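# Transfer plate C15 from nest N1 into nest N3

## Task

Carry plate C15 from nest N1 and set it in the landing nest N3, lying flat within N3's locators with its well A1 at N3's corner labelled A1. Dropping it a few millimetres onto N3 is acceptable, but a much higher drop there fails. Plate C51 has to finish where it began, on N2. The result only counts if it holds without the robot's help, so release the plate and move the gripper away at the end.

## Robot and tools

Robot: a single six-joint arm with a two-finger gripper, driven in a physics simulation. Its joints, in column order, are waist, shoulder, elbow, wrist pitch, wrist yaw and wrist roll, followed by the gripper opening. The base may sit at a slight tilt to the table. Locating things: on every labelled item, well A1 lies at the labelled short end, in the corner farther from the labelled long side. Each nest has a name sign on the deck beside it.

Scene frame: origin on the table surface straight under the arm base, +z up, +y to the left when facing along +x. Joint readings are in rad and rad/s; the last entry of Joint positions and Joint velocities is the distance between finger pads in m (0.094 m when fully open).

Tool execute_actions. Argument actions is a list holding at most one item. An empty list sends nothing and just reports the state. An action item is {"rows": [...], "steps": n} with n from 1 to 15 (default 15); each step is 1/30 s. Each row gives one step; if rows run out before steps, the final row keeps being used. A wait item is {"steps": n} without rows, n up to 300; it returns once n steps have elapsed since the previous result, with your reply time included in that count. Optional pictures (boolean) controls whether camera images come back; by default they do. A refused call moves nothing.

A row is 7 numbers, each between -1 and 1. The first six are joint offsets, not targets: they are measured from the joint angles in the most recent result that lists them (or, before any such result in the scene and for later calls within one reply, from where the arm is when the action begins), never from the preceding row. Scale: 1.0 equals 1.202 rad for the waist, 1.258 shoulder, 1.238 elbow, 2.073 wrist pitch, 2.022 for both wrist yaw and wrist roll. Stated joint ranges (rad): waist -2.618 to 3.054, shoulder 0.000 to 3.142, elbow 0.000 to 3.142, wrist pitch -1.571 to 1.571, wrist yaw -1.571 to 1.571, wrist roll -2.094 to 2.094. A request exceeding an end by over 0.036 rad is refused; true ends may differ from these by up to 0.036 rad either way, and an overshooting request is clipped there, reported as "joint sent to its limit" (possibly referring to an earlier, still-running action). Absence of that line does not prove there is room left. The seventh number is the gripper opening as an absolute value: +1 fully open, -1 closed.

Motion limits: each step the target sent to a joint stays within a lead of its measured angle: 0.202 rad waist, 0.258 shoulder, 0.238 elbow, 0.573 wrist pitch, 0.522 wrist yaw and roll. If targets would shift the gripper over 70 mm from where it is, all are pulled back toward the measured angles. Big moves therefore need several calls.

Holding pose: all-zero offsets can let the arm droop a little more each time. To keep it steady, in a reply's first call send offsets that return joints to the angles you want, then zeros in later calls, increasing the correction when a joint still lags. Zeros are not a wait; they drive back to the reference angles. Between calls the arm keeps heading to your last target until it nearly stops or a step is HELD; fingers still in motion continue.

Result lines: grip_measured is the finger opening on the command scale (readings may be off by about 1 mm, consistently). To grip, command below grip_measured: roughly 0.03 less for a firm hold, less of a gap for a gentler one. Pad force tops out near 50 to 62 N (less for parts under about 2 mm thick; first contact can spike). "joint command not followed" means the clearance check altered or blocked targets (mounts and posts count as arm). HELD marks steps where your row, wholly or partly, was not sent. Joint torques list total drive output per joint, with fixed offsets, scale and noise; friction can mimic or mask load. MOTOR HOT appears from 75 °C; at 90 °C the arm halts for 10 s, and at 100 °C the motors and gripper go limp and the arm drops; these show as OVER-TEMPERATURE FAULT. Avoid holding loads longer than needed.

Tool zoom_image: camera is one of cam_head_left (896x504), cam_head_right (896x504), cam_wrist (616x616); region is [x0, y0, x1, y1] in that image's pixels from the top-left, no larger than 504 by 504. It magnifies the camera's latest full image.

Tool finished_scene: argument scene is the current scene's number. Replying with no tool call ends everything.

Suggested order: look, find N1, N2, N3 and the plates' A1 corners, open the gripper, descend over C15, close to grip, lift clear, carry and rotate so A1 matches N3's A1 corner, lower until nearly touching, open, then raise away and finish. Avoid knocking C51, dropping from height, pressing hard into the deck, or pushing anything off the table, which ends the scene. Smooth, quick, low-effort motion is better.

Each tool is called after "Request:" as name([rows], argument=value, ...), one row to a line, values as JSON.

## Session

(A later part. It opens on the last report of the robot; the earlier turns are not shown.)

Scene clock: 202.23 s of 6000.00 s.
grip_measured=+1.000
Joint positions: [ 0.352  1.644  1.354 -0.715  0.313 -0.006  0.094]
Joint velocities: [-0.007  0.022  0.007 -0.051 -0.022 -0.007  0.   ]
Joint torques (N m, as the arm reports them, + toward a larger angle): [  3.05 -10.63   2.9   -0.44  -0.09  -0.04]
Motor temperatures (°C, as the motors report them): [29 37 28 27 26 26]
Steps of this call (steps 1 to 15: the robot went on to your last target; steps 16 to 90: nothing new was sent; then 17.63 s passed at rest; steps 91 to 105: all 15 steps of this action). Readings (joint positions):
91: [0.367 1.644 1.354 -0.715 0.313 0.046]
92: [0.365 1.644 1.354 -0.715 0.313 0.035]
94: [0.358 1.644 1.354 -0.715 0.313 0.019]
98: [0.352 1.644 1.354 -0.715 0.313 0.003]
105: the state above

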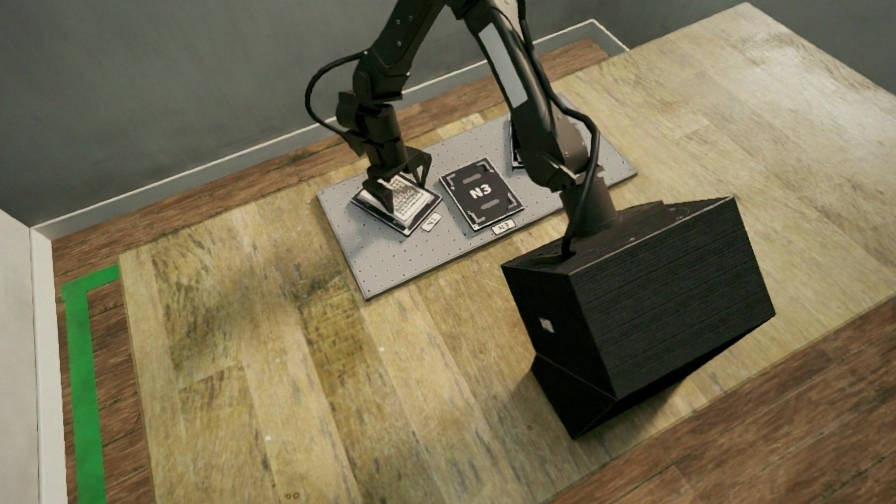

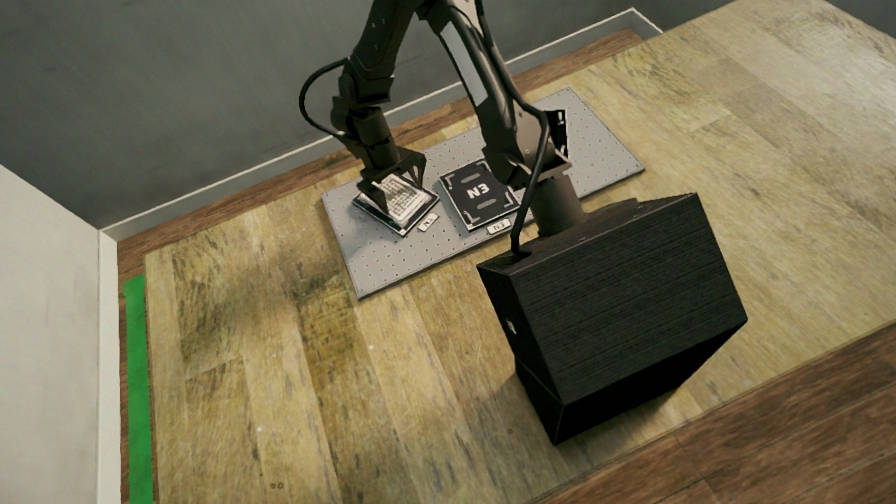

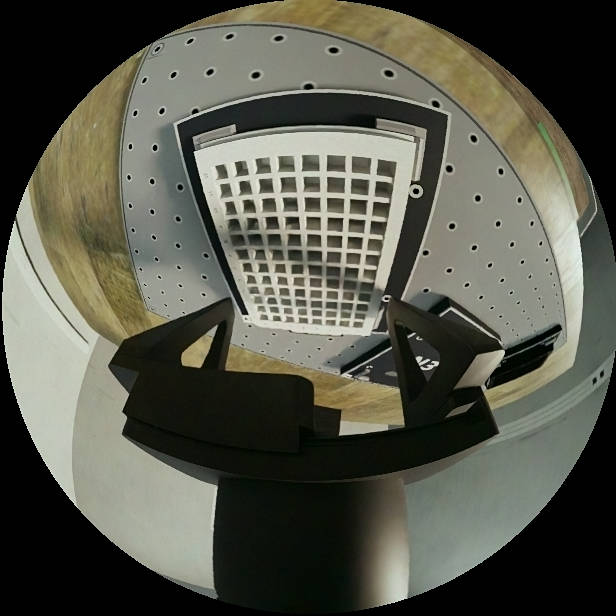

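Request:
execute_actions([
  {"rows":[[-0.013,0.024,-0.009,0.021,0,0,1]]},
])

Request:
zoom_image(camera="cam_head_left", region=[330, 130, 470, 250])

Request:
zoom_image(camera="cam_wrist", region=[170, 100, 450, 360])

Scene clock: 214.80 s of 6000.00 s.
grip_measured=+1.000
Joint positions: [ 0.342  1.662  1.354 -0.696  0.314 -0.008  0.094]
Joint velocities: [-0.002 -0.027 -0.012  0.007 -0.007 -0.022  0.   ]
Joint torques (N m, as the arm reports them, + toward a larger angle): [ 2.73 -9.53  2.13 -0.23 -0.08  0.03]
Motor temperatures (°C, as the motors report them): [29 37 28 27 26 26]
Steps of this call (steps 1 to 15: the robot went on to your last target; steps 16 to 90: nothing new was sent; then 9.07 s passed at rest; steps 91 to 105: all 15 steps of this action). Readings (joint positions):
91: [0.351 1.646 1.354 -0.714 0.313 -0.009]
92: [0.348 1.650 1.354 -0.707 0.313 -0.009]
94: [0.341 1.661 1.354 -0.698 0.313 -0.009]
98: [0.342 1.662 1.354 -0.696 0.314 -0.008]
105: the state above

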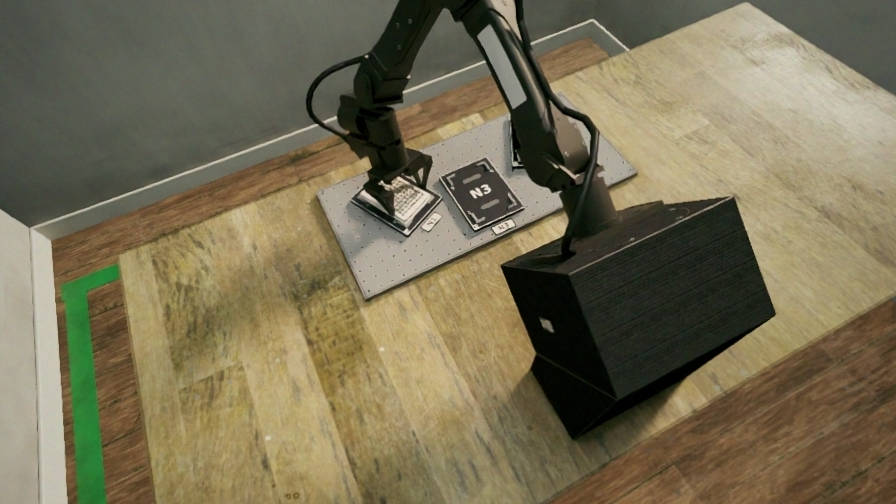

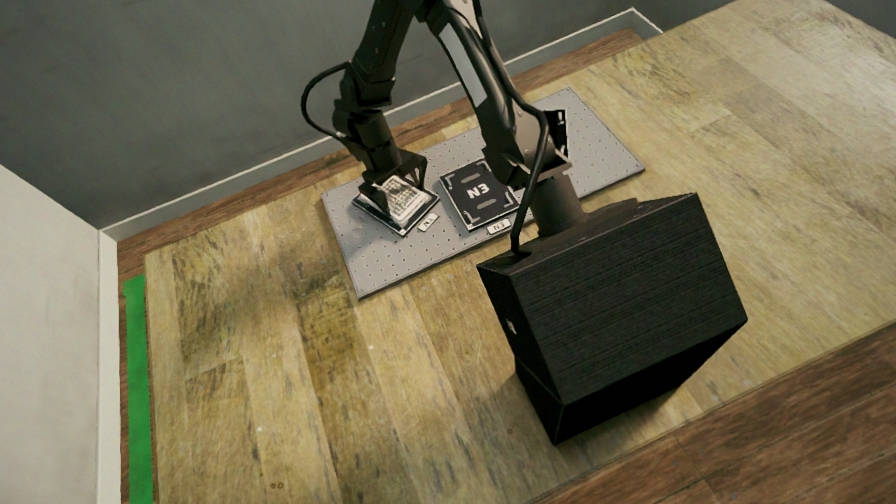

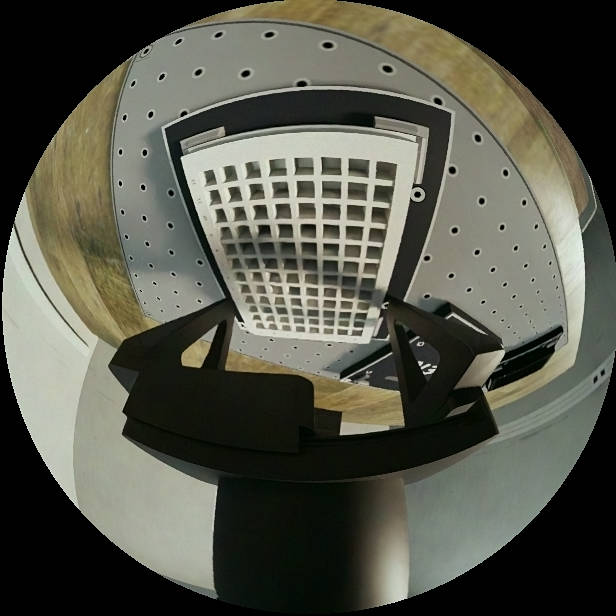

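Region (330, 130, 470, 250) of cam_head_left's 896x504 image, scaled by 3.600, with more detail than that image has; it fills the top 432 rows of this view, and the rest is white.

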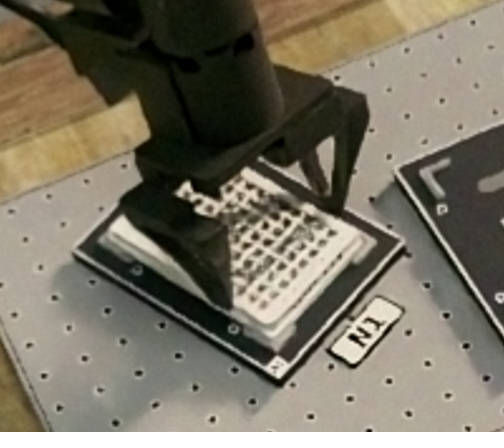

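Region (170, 100, 450, 360) of cam_wrist's 616x616 image, scaled by 1.800, with more detail than that image has; it fills the top 468 rows of this view, and the rest is white.

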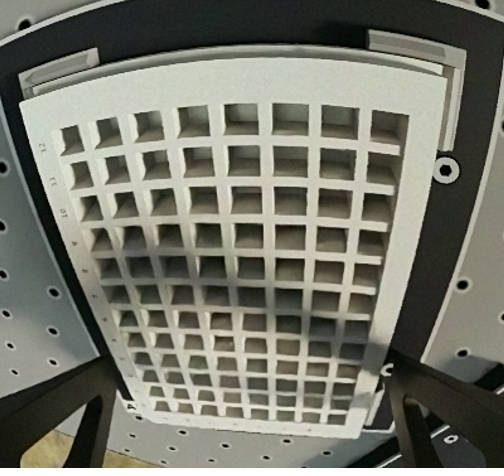

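Request:
execute_actions([
  {"rows":[[0,-0.02,0.03,0,0,0,1],[0.02,-0.02,0.06,-0.01,0.02,0,1],[0.04,-0.01,0.063,-0.02,0.04,0.02,1],[0.07,0,0.063,-0.027,0.065,0.03,1],[0.096,0.015,0.063,-0.027,0.087,0.04,1]]},
])

Request:
zoom_image(camera="cam_head_left", region=[330, 130, 470, 250])

Scene clock: 236.10 s of 6000.00 s.
grip_measured=+1.000
Joint positions: [ 0.453  1.679  1.413 -0.739  0.468  0.063  0.094]
Joint velocities: [-0.002 -0.012 -0.002 -0.081  0.095 -0.022  0.   ]
Joint torques (N m, as the arm reports them, + toward a larger angle): [  4.2  -10.38   4.58  -0.43   0.01   0.05]
Motor temperatures (°C, as the motors report them): [29 36 28 27 26 26]
Steps of this call (steps 1 to 15: the robot went on to your last target; steps 16 to 90: nothing new was sent; then 17.80 s passed at rest; steps 91 to 105: all 15 steps of this action). Readings (joint positions):
91: [0.342 1.660 1.356 -0.698 0.314 -0.008]
92: [0.342 1.660 1.364 -0.704 0.317 -0.008]
94: [0.354 1.661 1.387 -0.722 0.345 0.006]
98: [0.434 1.668 1.413 -0.728 0.427 0.043]
105: the state above

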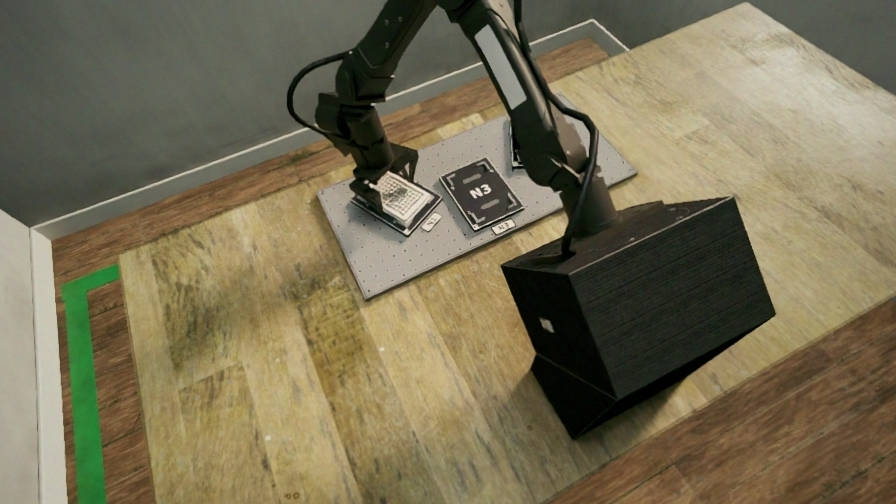

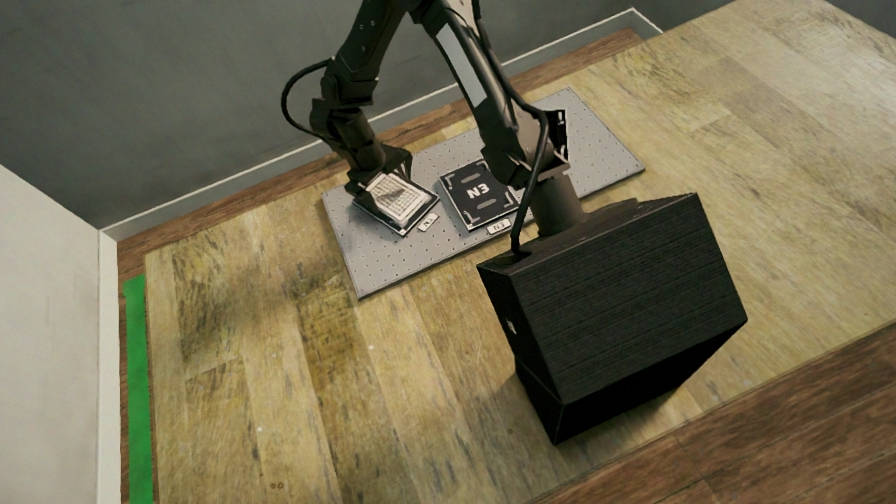

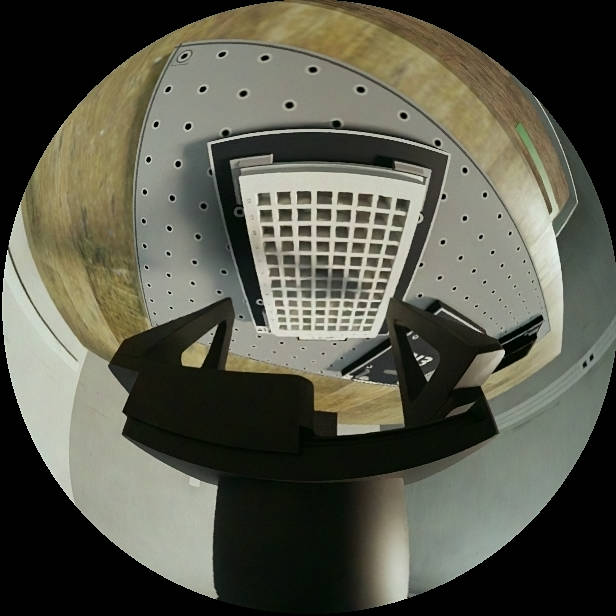

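Region (330, 130, 470, 250) of cam_head_left's 896x504 image, scaled by 3.600, with more detail than that image has; it fills the top 432 rows of this view, and the rest is white.

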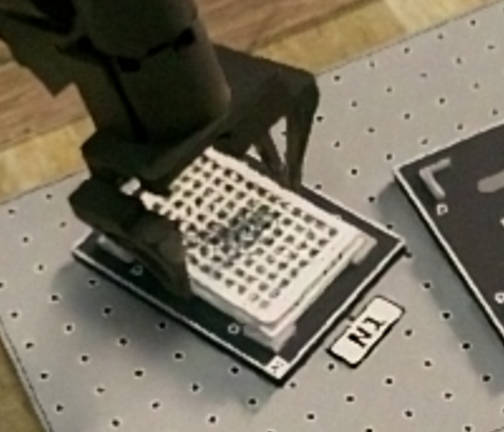

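Request:
execute_actions([
  {"rows":[[-0.034,0.027,0.008,0.012,-0.005,-0.012,1]]},
])

Request:
zoom_image(camera="cam_head_left", region=[330, 130, 470, 250])

Request:
zoom_image(camera="cam_wrist", region=[170, 100, 450, 360])

Scene clock: 246.77 s of 6000.00 s.
grip_measured=+1.000
Joint positions: [ 0.404  1.716  1.413 -0.73   0.467  0.045  0.094]
Joint velocities: [-0.002 -0.012 -0.002  0.007 -0.051  0.022  0.   ]
Joint torques (N m, as the arm reports them, + toward a larger angle): [  4.01 -11.08   3.82  -0.35  -0.06   0.  ]
Motor temperatures (°C, as the motors report them): [29 36 29 27 26 26]
Steps of this call (steps 1 to 30: the robot went on to your last target; steps 31 to 90: nothing new was sent; then 7.17 s passed at rest; steps 91 to 105: all 15 steps of this action). Readings (joint positions):
91: [0.449 1.681 1.413 -0.741 0.479 0.065]
92: [0.442 1.685 1.413 -0.736 0.474 0.060]
94: [0.422 1.699 1.413 -0.732 0.471 0.054]
98: [0.404 1.716 1.413 -0.732 0.470 0.049]
105: the state above

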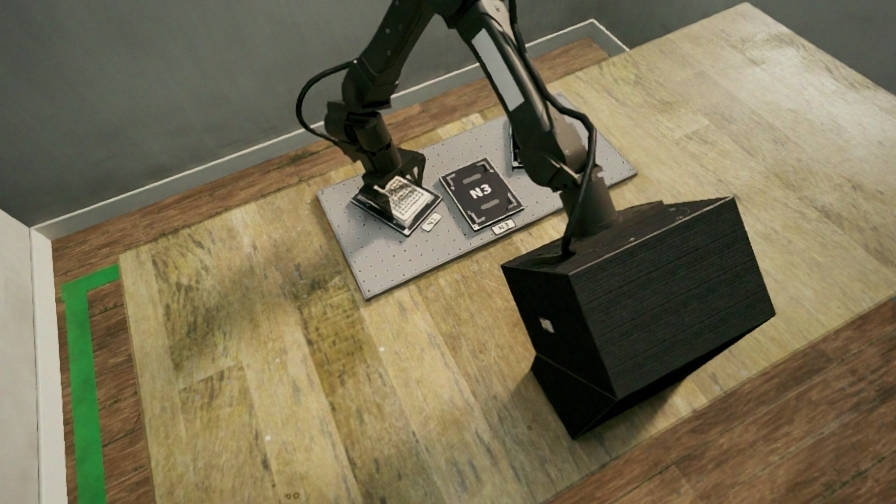

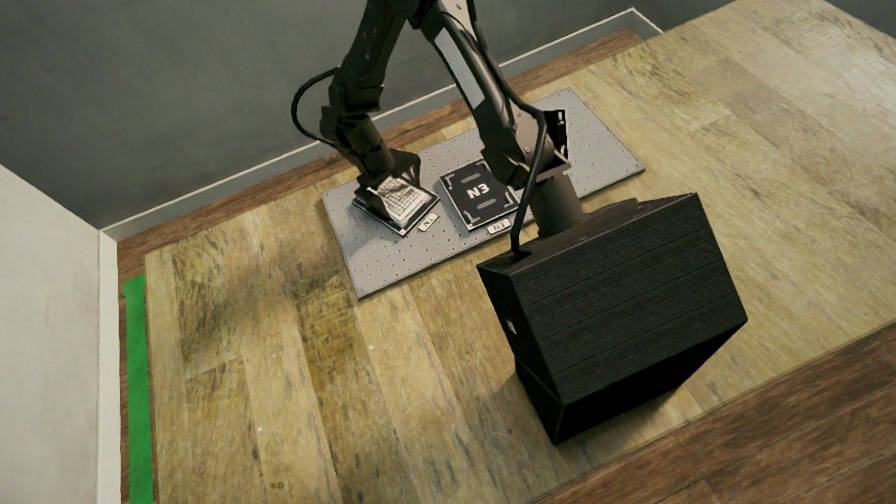

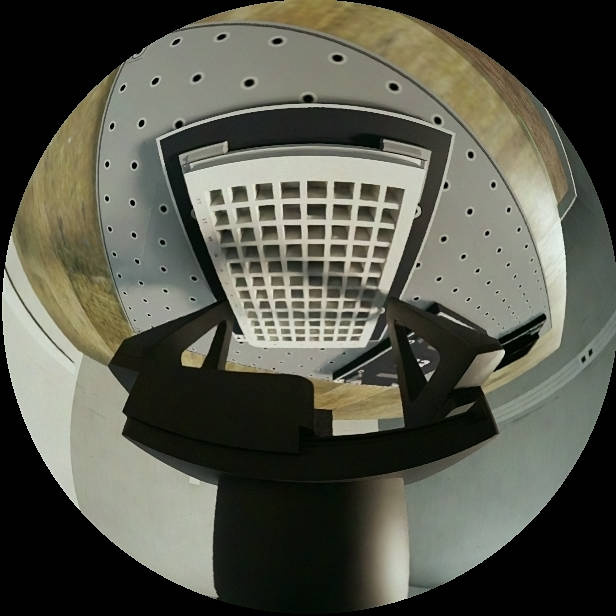

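Region (330, 130, 470, 250) of cam_head_left's 896x504 image, scaled by 3.600, with more detail than that image has; it fills the top 432 rows of this view, and the rest is white.

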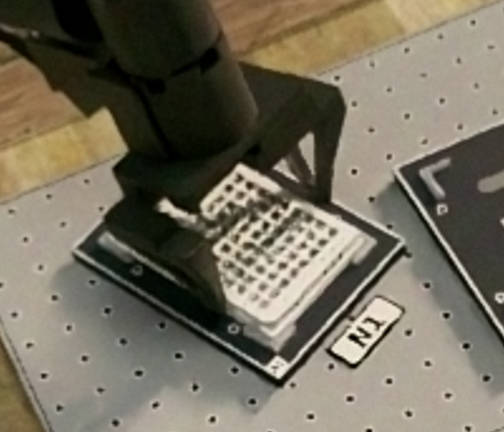

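Region (170, 100, 450, 360) of cam_wrist's 616x616 image, scaled by 1.800, with more detail than that image has; it fills the top 468 rows of this view, and the rest is white.

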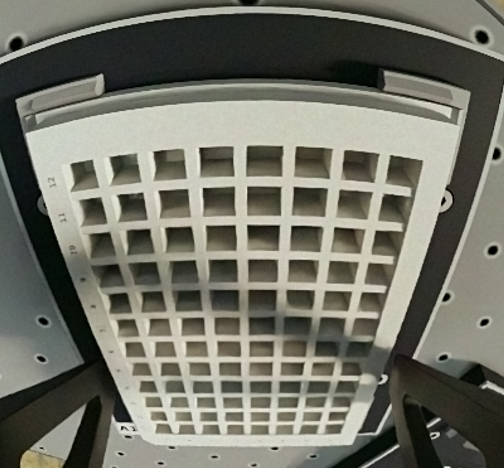

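Request:
execute_actions([
  {"rows":[[-0.007,0.018,-0.008,0.014,0,0,1]]},
])

Request:
zoom_image(camera="cam_head_left", region=[330, 130, 470, 250])

Request:
zoom_image(camera="cam_wrist", region=[170, 100, 450, 360])

Scene clock: 256.10 s of 6000.00 s.
grip_measured=+1.000
Joint positions: [ 0.399  1.727  1.413 -0.721  0.466  0.044  0.094]
Joint velocities: [-0.002 -0.012  0.007 -0.081  0.007 -0.081  0.   ]
Joint torques (N m, as the arm reports them, + toward a larger angle): [ 3.32 -9.83  2.08 -0.24 -0.02  0.01]
Motor temperatures (°C, as the motors report them): [29 36 29 27 26 26]
Steps of this call (steps 1 to 15: the robot went on to your last target; steps 16 to 90: nothing new was sent; then 5.83 s passed at rest; steps 91 to 105: all 15 steps of this action). Readings (joint positions):
91: [0.403 1.718 1.413 -0.729 0.466 0.044]
92: [0.402 1.720 1.413 -0.725 0.466 0.044]
94: [0.399 1.727 1.413 -0.722 0.467 0.044]
98: [0.399 1.727 1.413 -0.721 0.466 0.044]
105: the state above

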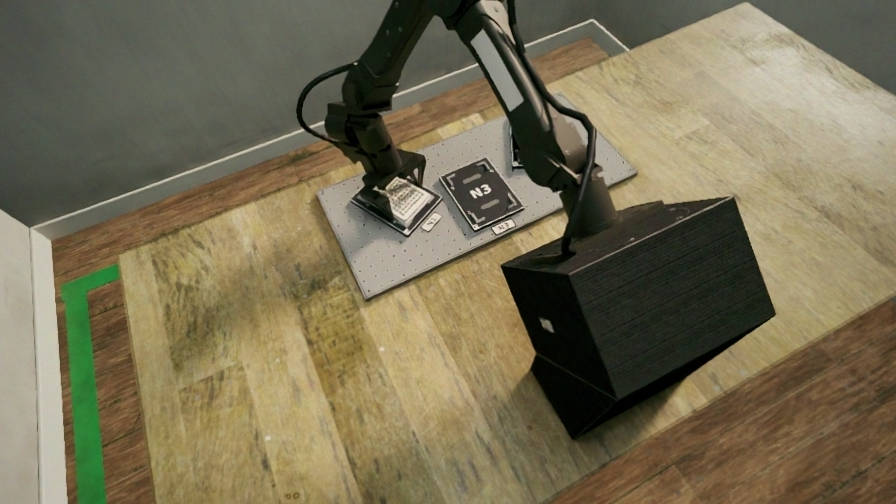

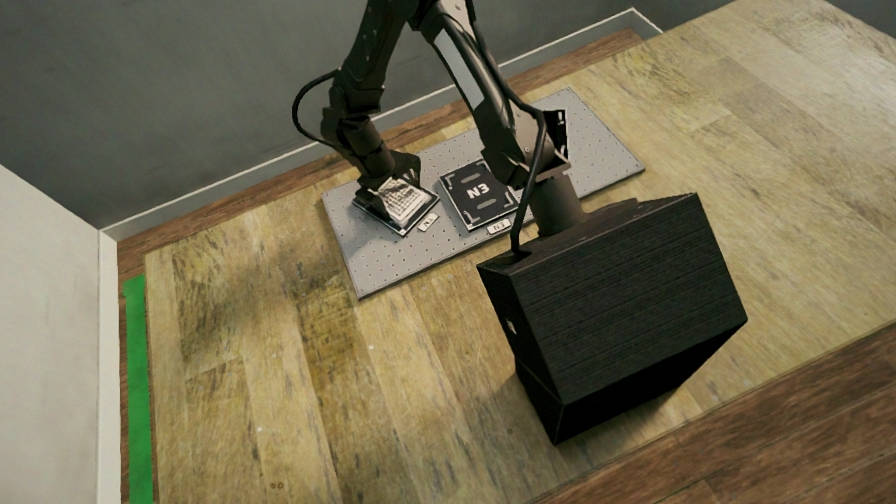

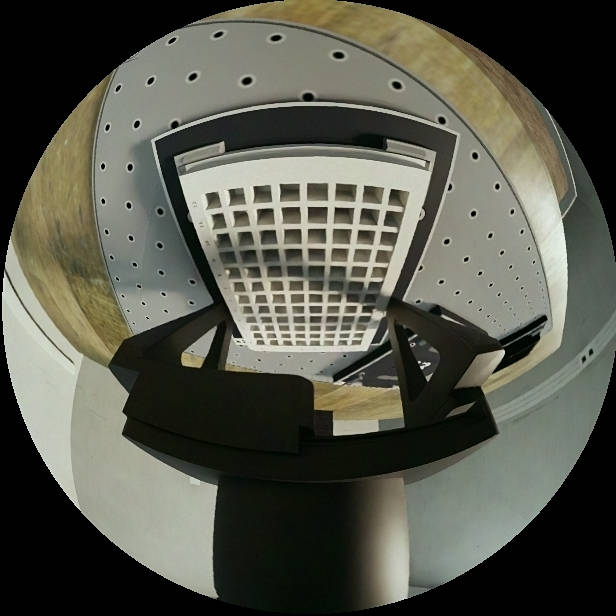

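Region (330, 130, 470, 250) of cam_head_left's 896x504 image, scaled by 3.600, with more detail than that image has; it fills the top 432 rows of this view, and the rest is white.

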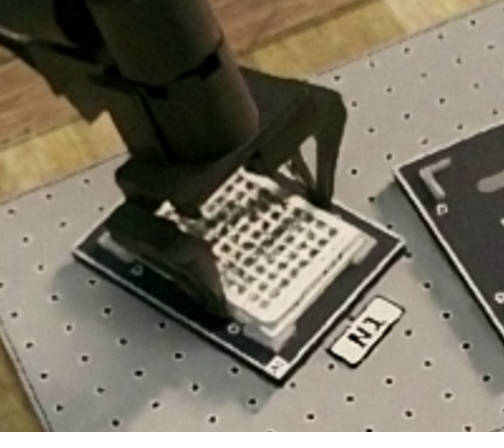

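Region (170, 100, 450, 360) of cam_wrist's 616x616 image, scaled by 1.800, with more detail than that image has; it fills the top 468 rows of this view, and the rest is white.

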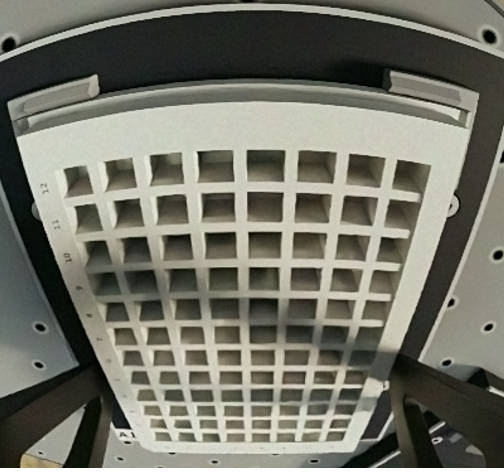

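Request:
execute_actions([
  {"rows":[[-0.007,0.022,-0.008,0.012,0,0,1]]},
])

Request:
zoom_image(camera="cam_head_left", region=[330, 130, 470, 250])

Request:
zoom_image(camera="cam_wrist", region=[170, 100, 450, 360])

Scene clock: 264.27 s of 6000.00 s.
grip_measured=+1.000
Joint positions: [ 0.399  1.727  1.413 -0.721  0.466  0.044  0.094]
Joint velocities: [ 0.002 -0.017 -0.007  0.022 -0.022 -0.066  0.   ]
Joint torques (N m, as the arm reports them, + toward a larger angle): [ 3.03 -8.3   2.24 -0.2  -0.02 -0.03]
Motor temperatures (°C, as the motors report them): [29 36 28 27 26 26]
Steps of this call (steps 1 to 15: the robot went on to your last target; steps 16 to 90: nothing new was sent; then 4.67 s passed at rest; steps 91 to 105: all 15 steps of this action). Readings (joint positions):
91: [0.399 1.727 1.413 -0.721 0.466 0.044]
92: [0.399 1.727 1.413 -0.721 0.466 0.044]
94: [0.399 1.727 1.413 -0.721 0.466 0.044]
98: [0.399 1.727 1.413 -0.721 0.466 0.044]
105: the state above

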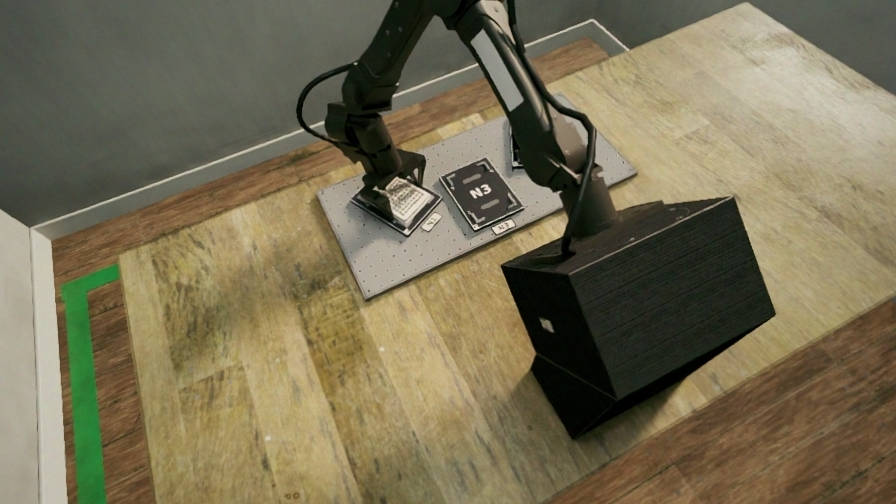

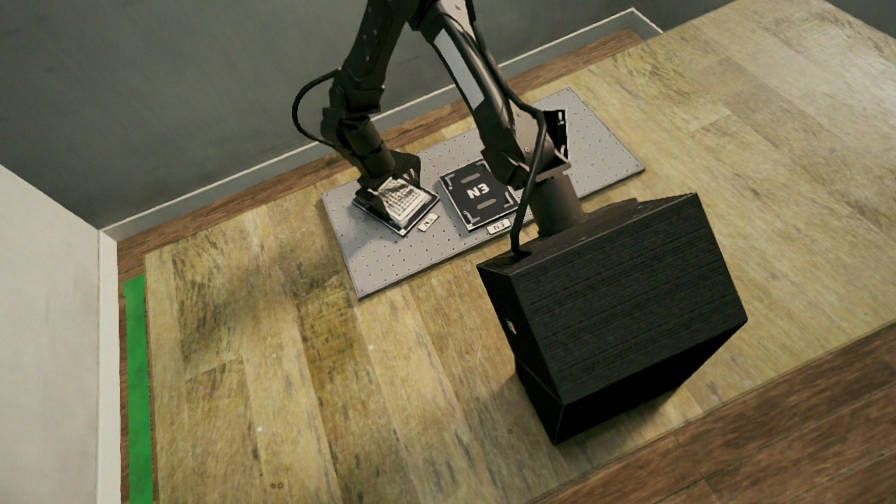

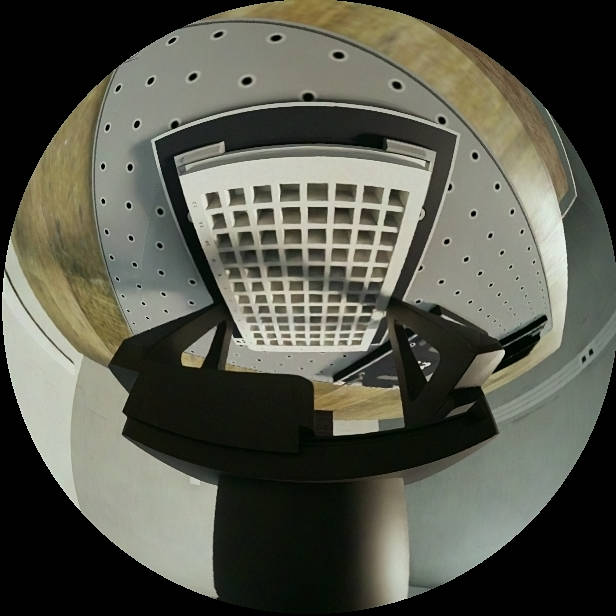

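Region (330, 130, 470, 250) of cam_head_left's 896x504 image, scaled by 3.600, with more detail than that image has; it fills the top 432 rows of this view, and the rest is white.

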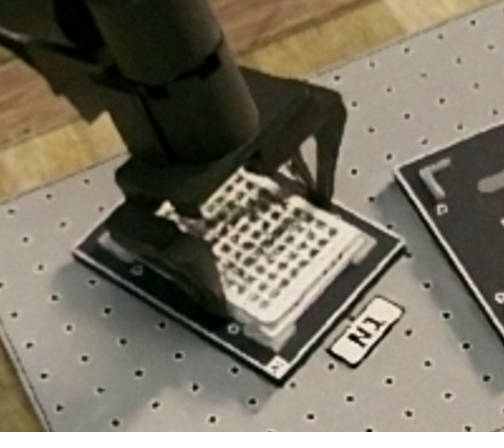

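Region (170, 100, 450, 360) of cam_wrist's 616x616 image, scaled by 1.800, with more detail than that image has; it fills the top 468 rows of this view, and the rest is white.

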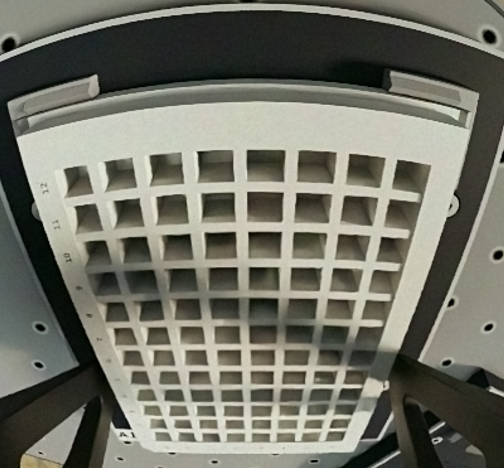

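Request:
execute_actions([
  {"rows":[[0,-0.008,0,0,0,0,1],[0,-0.008,0,0,0,0,1],[0,-0.008,0,0,0,0,1],[0,-0.008,0,0,0,0,1],[0,-0.008,0,0,0,0,0.9],[0,-0.008,0,0,0,0,0.85],[0,-0.008,0,0,0,0,0.8],[0,-0.008,0,0,0,0,0.75],[0,-0.008,0,0,0,0,0.7]]},
])

Request:
zoom_image(camera="cam_head_left", region=[330, 130, 470, 250])

Scene clock: 276.00 s of 6000.00 s.
grip_measured=+0.746
Joint positions: [ 0.4    1.726  1.413 -0.723  0.459  0.045  0.082]
Joint velocities: [-0.012 -0.017  0.007 -0.037 -0.022 -0.022  0.001]
Joint torques (N m, as the arm reports them, + toward a larger angle): [  3.42 -11.76   2.81  -0.46   0.01  -0.07]
Motor temperatures (°C, as the motors report them): [29 36 28 27 26 26]
Steps of this call (steps 1 to 15: the robot went on to your last target; steps 16 to 90: nothing new was sent; then 8.23 s passed at rest; steps 91 to 105: all 15 steps of this action). Readings (joint positions):
91: [0.399 1.727 1.413 -0.721 0.466 0.044]
92: [0.399 1.727 1.413 -0.721 0.466 0.044]
94: [0.399 1.727 1.413 -0.721 0.466 0.044]
98: [0.400 1.726 1.413 -0.723 0.460 0.045]
105: the state above

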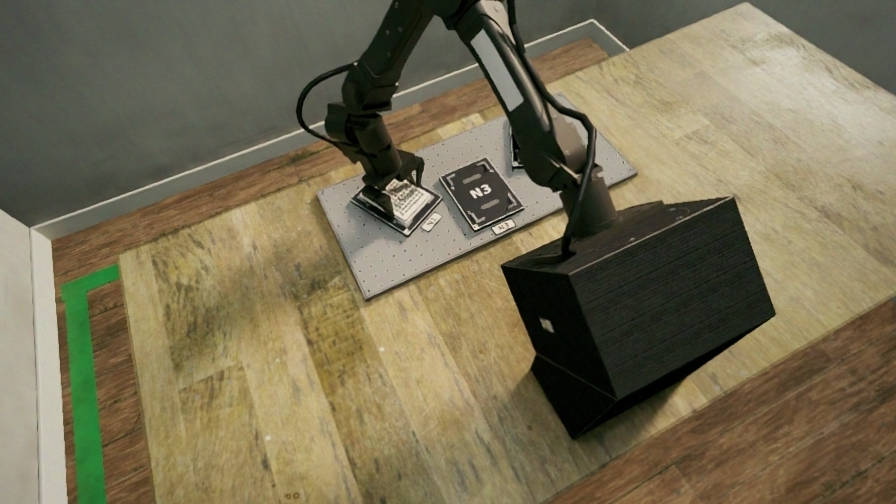

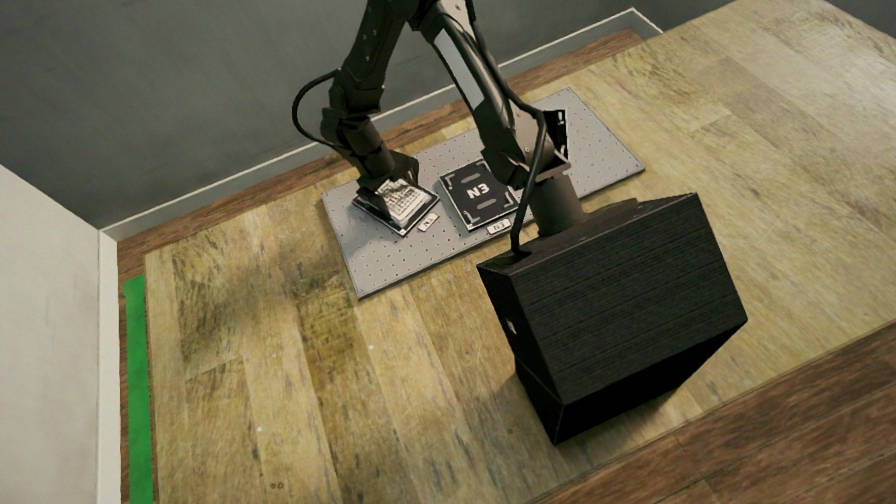

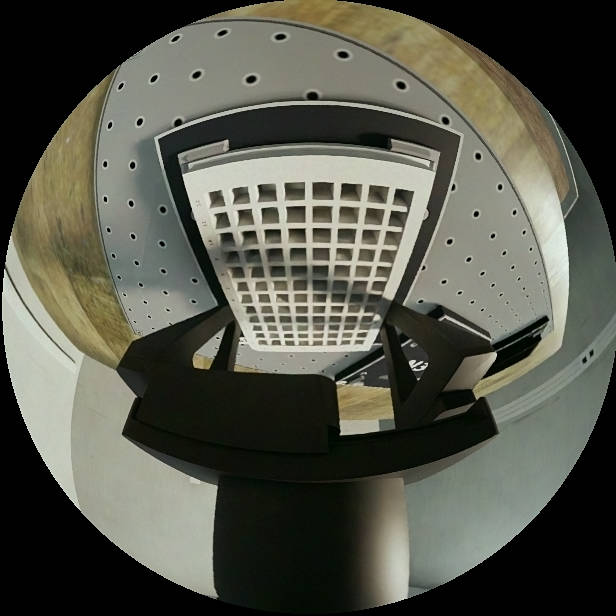

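Region (330, 130, 470, 250) of cam_head_left's 896x504 image, scaled by 3.600, with more detail than that image has; it fills the top 432 rows of this view, and the rest is white.

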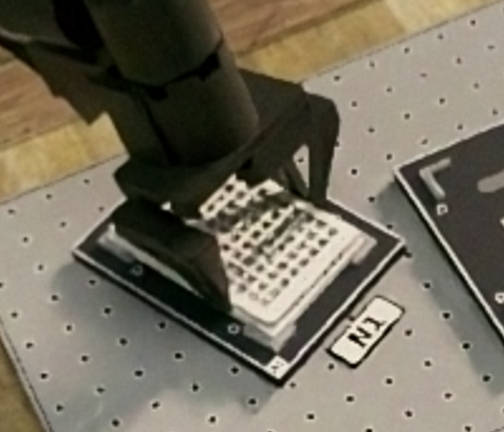

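Request:
execute_actions([
  {"rows":[[0,-0.01,0,0,0,0,0.7],[0,-0.02,0,0,0,0,0.7],[0.005,-0.03,0.005,-0.01,0,0,0.7],[0.01,-0.04,0.01,-0.02,0,0,0.7],[0.015,-0.05,0.012,-0.03,0,0,0.7]]},
])

Request:
zoom_image(camera="cam_head_left", region=[330, 130, 470, 250])

Scene clock: 285.87 s of 6000.00 s.
grip_measured=+0.746
Joint positions: [ 0.404  1.682  1.413 -0.768  0.452  0.042  0.082]
Joint velocities: [-0.007 -0.017  0.012 -0.095 -0.022 -0.007 -0.   ]
Joint torques (N m, as the arm reports them, + toward a larger angle): [  4.59 -12.48   3.86  -0.59   0.05   0.03]
Motor temperatures (°C, as the motors report them): [29 37 28 27 26 26]
Steps of this call (steps 1 to 15: the robot went on to your last target; steps 16 to 90: nothing new was sent; then 6.37 s passed at rest; steps 91 to 105: all 15 steps of this action). Readings (joint positions):
91: [0.400 1.726 1.413 -0.723 0.459 0.045]
92: [0.400 1.725 1.413 -0.723 0.459 0.045]
94: [0.400 1.721 1.413 -0.727 0.455 0.044]
98: [0.404 1.697 1.413 -0.755 0.446 0.042]
105: the state above

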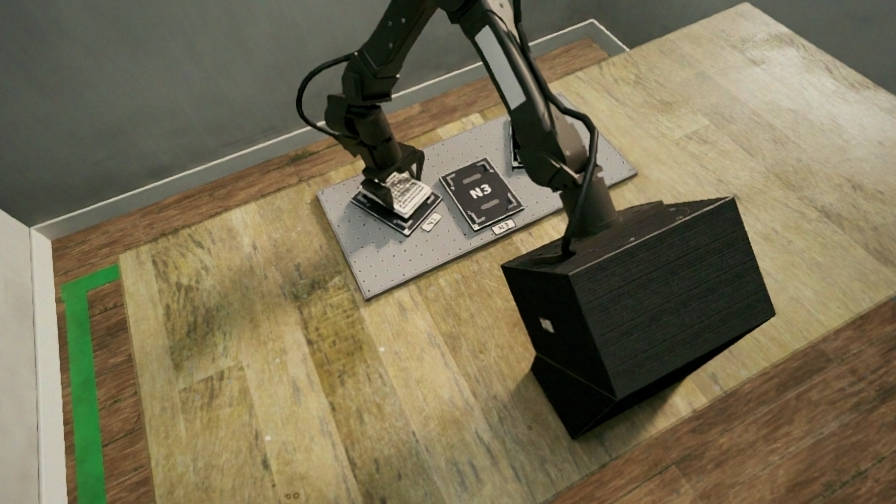

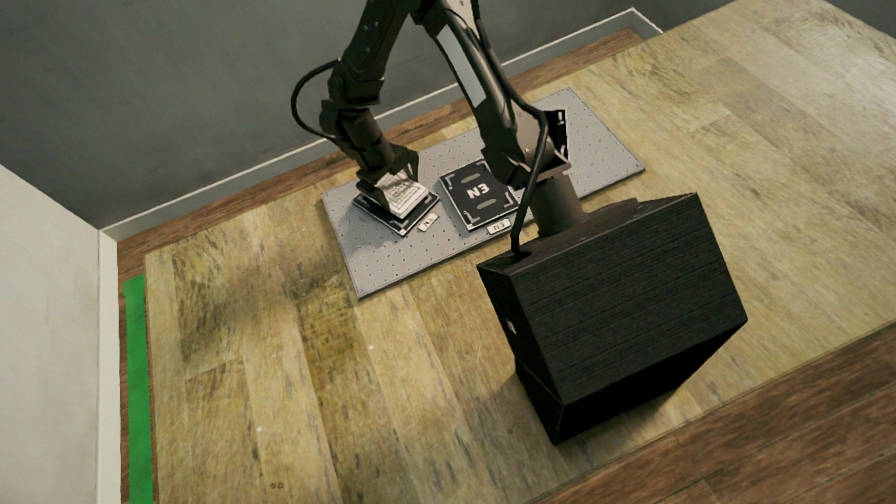

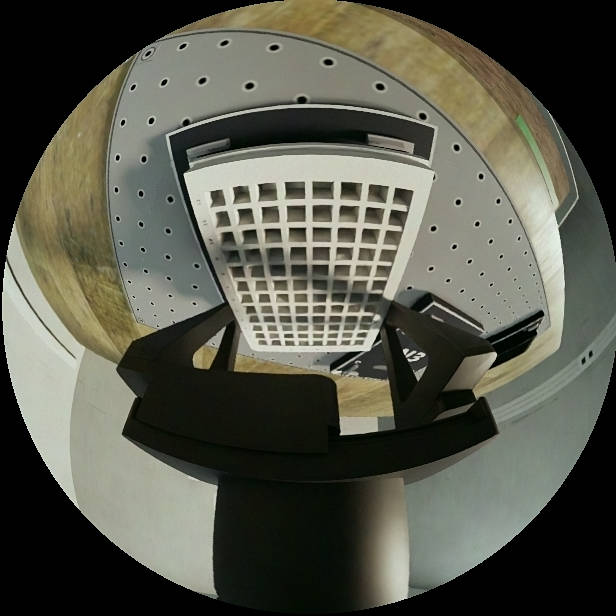

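Region (330, 130, 470, 250) of cam_head_left's 896x504 image, scaled by 3.600, with more detail than that image has; it fills the top 432 rows of this view, and the rest is white.

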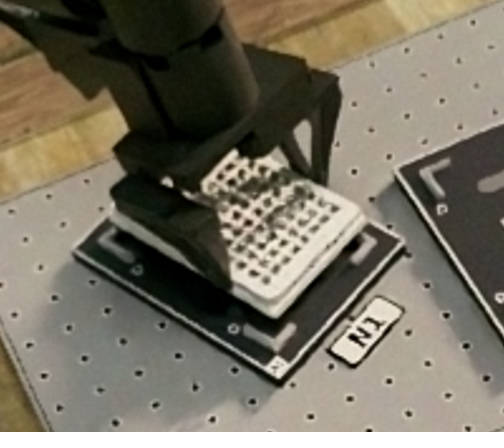

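Request:
execute_actions([
  {"rows":[[0,-0.02,0,0,0,0,0.7],[0,-0.04,0,0,0,0,0.7],[0,-0.06,0,0,0,0,0.7],[-0.02,-0.085,-0.015,0,-0.007,0.01,0.7],[-0.05,-0.11,-0.04,0.01,-0.017,0.02,0.7],[-0.09,-0.135,-0.07,0.015,-0.03,0.04,0.7],[-0.135,-0.16,-0.105,0.025,-0.045,0.06,0.7],[-0.18,-0.185,-0.14,0.03,-0.06,0.08,0.7],[-0.225,-0.21,-0.175,0.04,-0.075,0.1,0.7],[-0.27,-0.235,-0.21,0.05,-0.09,0.12,0.7],[-0.315,-0.255,-0.245,0.055,-0.105,0.14,0.7],[-0.36,-0.275,-0.275,0.063,-0.12,0.16,0.7],[-0.4,-0.295,-0.3,0.07,-0.135,0.18,0.7],[-0.43,-0.305,-0.32,0.074,-0.145,0.195,0.7],[-0.444,-0.311,-0.328,0.076,-0.148,0.2,0.7]]},
], pictures=false)

Request:
execute_actions([
  {"steps":45},
])

Scene clock: 315.70 s of 6000.00 s.
grip_measured=+0.746
Joint positions: [-0.091  1.33   1.061 -0.654  0.256  0.316  0.082]
Joint velocities: [-1.067 -0.388 -0.852  0.066 -0.462  0.945  0.001]
Joint torques (N m, as the arm reports them, + toward a larger angle): [  2.51 -11.23   2.8   -0.08  -0.11   0.01]
Motor temperatures (°C, as the motors report them): [29 39 29 28 26 26]
Steps of this call (steps 1 to 15: the robot went on to your last target; steps 16 to 90: nothing new was sent; then 26.33 s passed at rest; steps 91 to 105: all 15 steps of this action). Readings (joint positions):
91: [0.404 1.682 1.413 -0.772 0.452 0.042]
92: [0.404 1.680 1.413 -0.772 0.452 0.042]
94: [0.401 1.663 1.411 -0.771 0.449 0.044]
98: [0.307 1.537 1.325 -0.735 0.391 0.095]
105: the state above

Scene clock: 317.20 s of 6000.00 s.
grip_measured=+0.746
Joint positions: [-0.138  1.316  1.011 -0.624  0.152  0.438  0.082]
Joint velocities: [-0.002 -0.012  0.012  0.007  0.022  0.022 -0.001]
Joint torques (N m, as the arm reports them, + toward a larger angle): [  0.93 -11.99   2.72  -0.35   0.05   0.02]
Motor temperatures (°C, as the motors report them): [29 39 29 28 26 26]
Steps of this call (steps 1 to 30: the robot went on to your last target; steps 31 to 45: nothing new was sent). Readings (joint positions):
1: [-0.121 1.320 1.037 -0.654 0.242 0.342]
2: [-0.136 1.316 1.022 -0.654 0.231 0.363]
4: [-0.138 1.316 1.011 -0.653 0.205 0.391]
8: [-0.138 1.316 1.011 -0.636 0.172 0.419]
45: the state above
The arm was judged still, so your last target was given up. Only a new action makes it travel on or press farther. Fingers that are still opening or closing keep moving.

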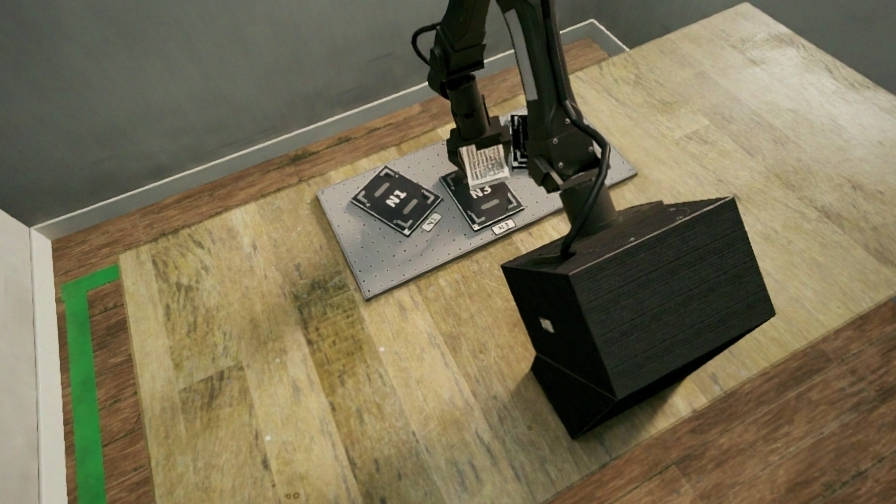

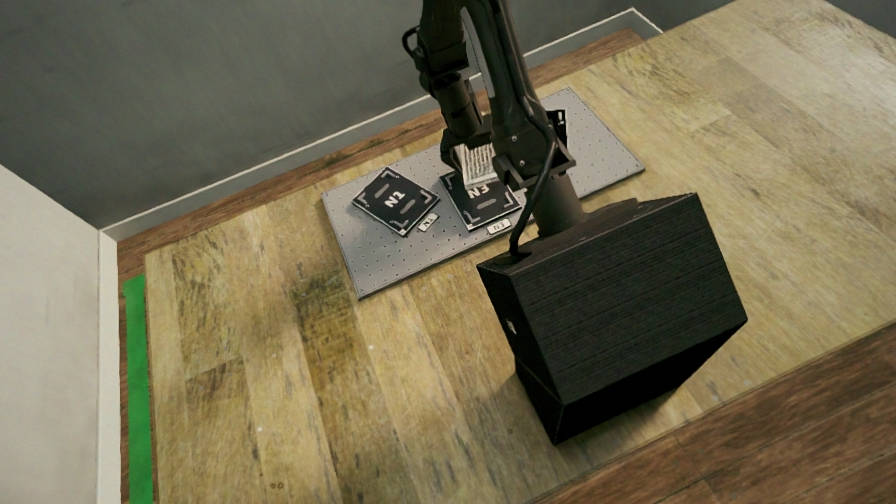

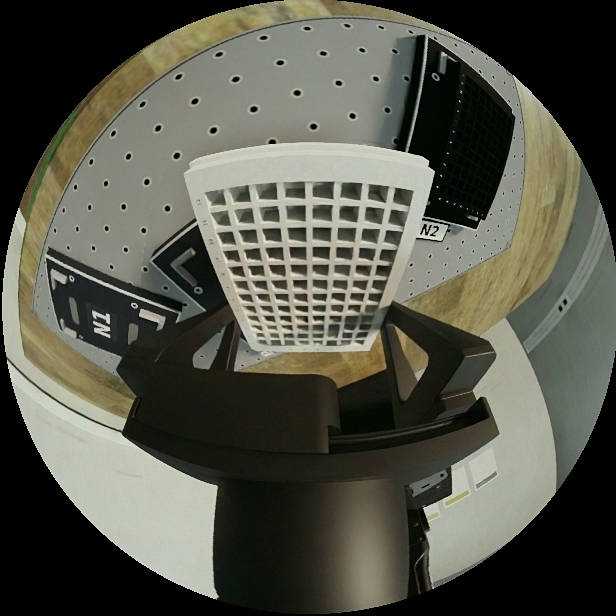

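Request:
zoom_image(camera="cam_head_left", region=[410, 90, 590, 250])

Region (410, 90, 590, 250) of cam_head_left's 896x504 image, scaled by 2.800, with more detail than that image has.

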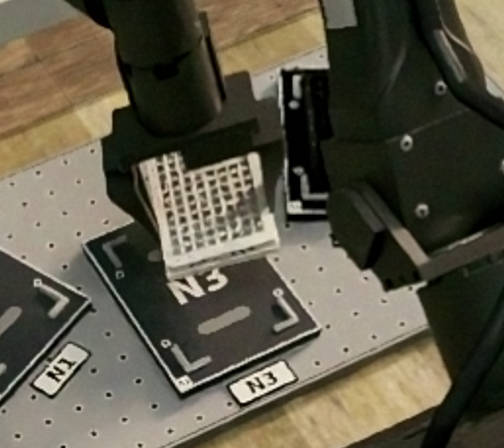

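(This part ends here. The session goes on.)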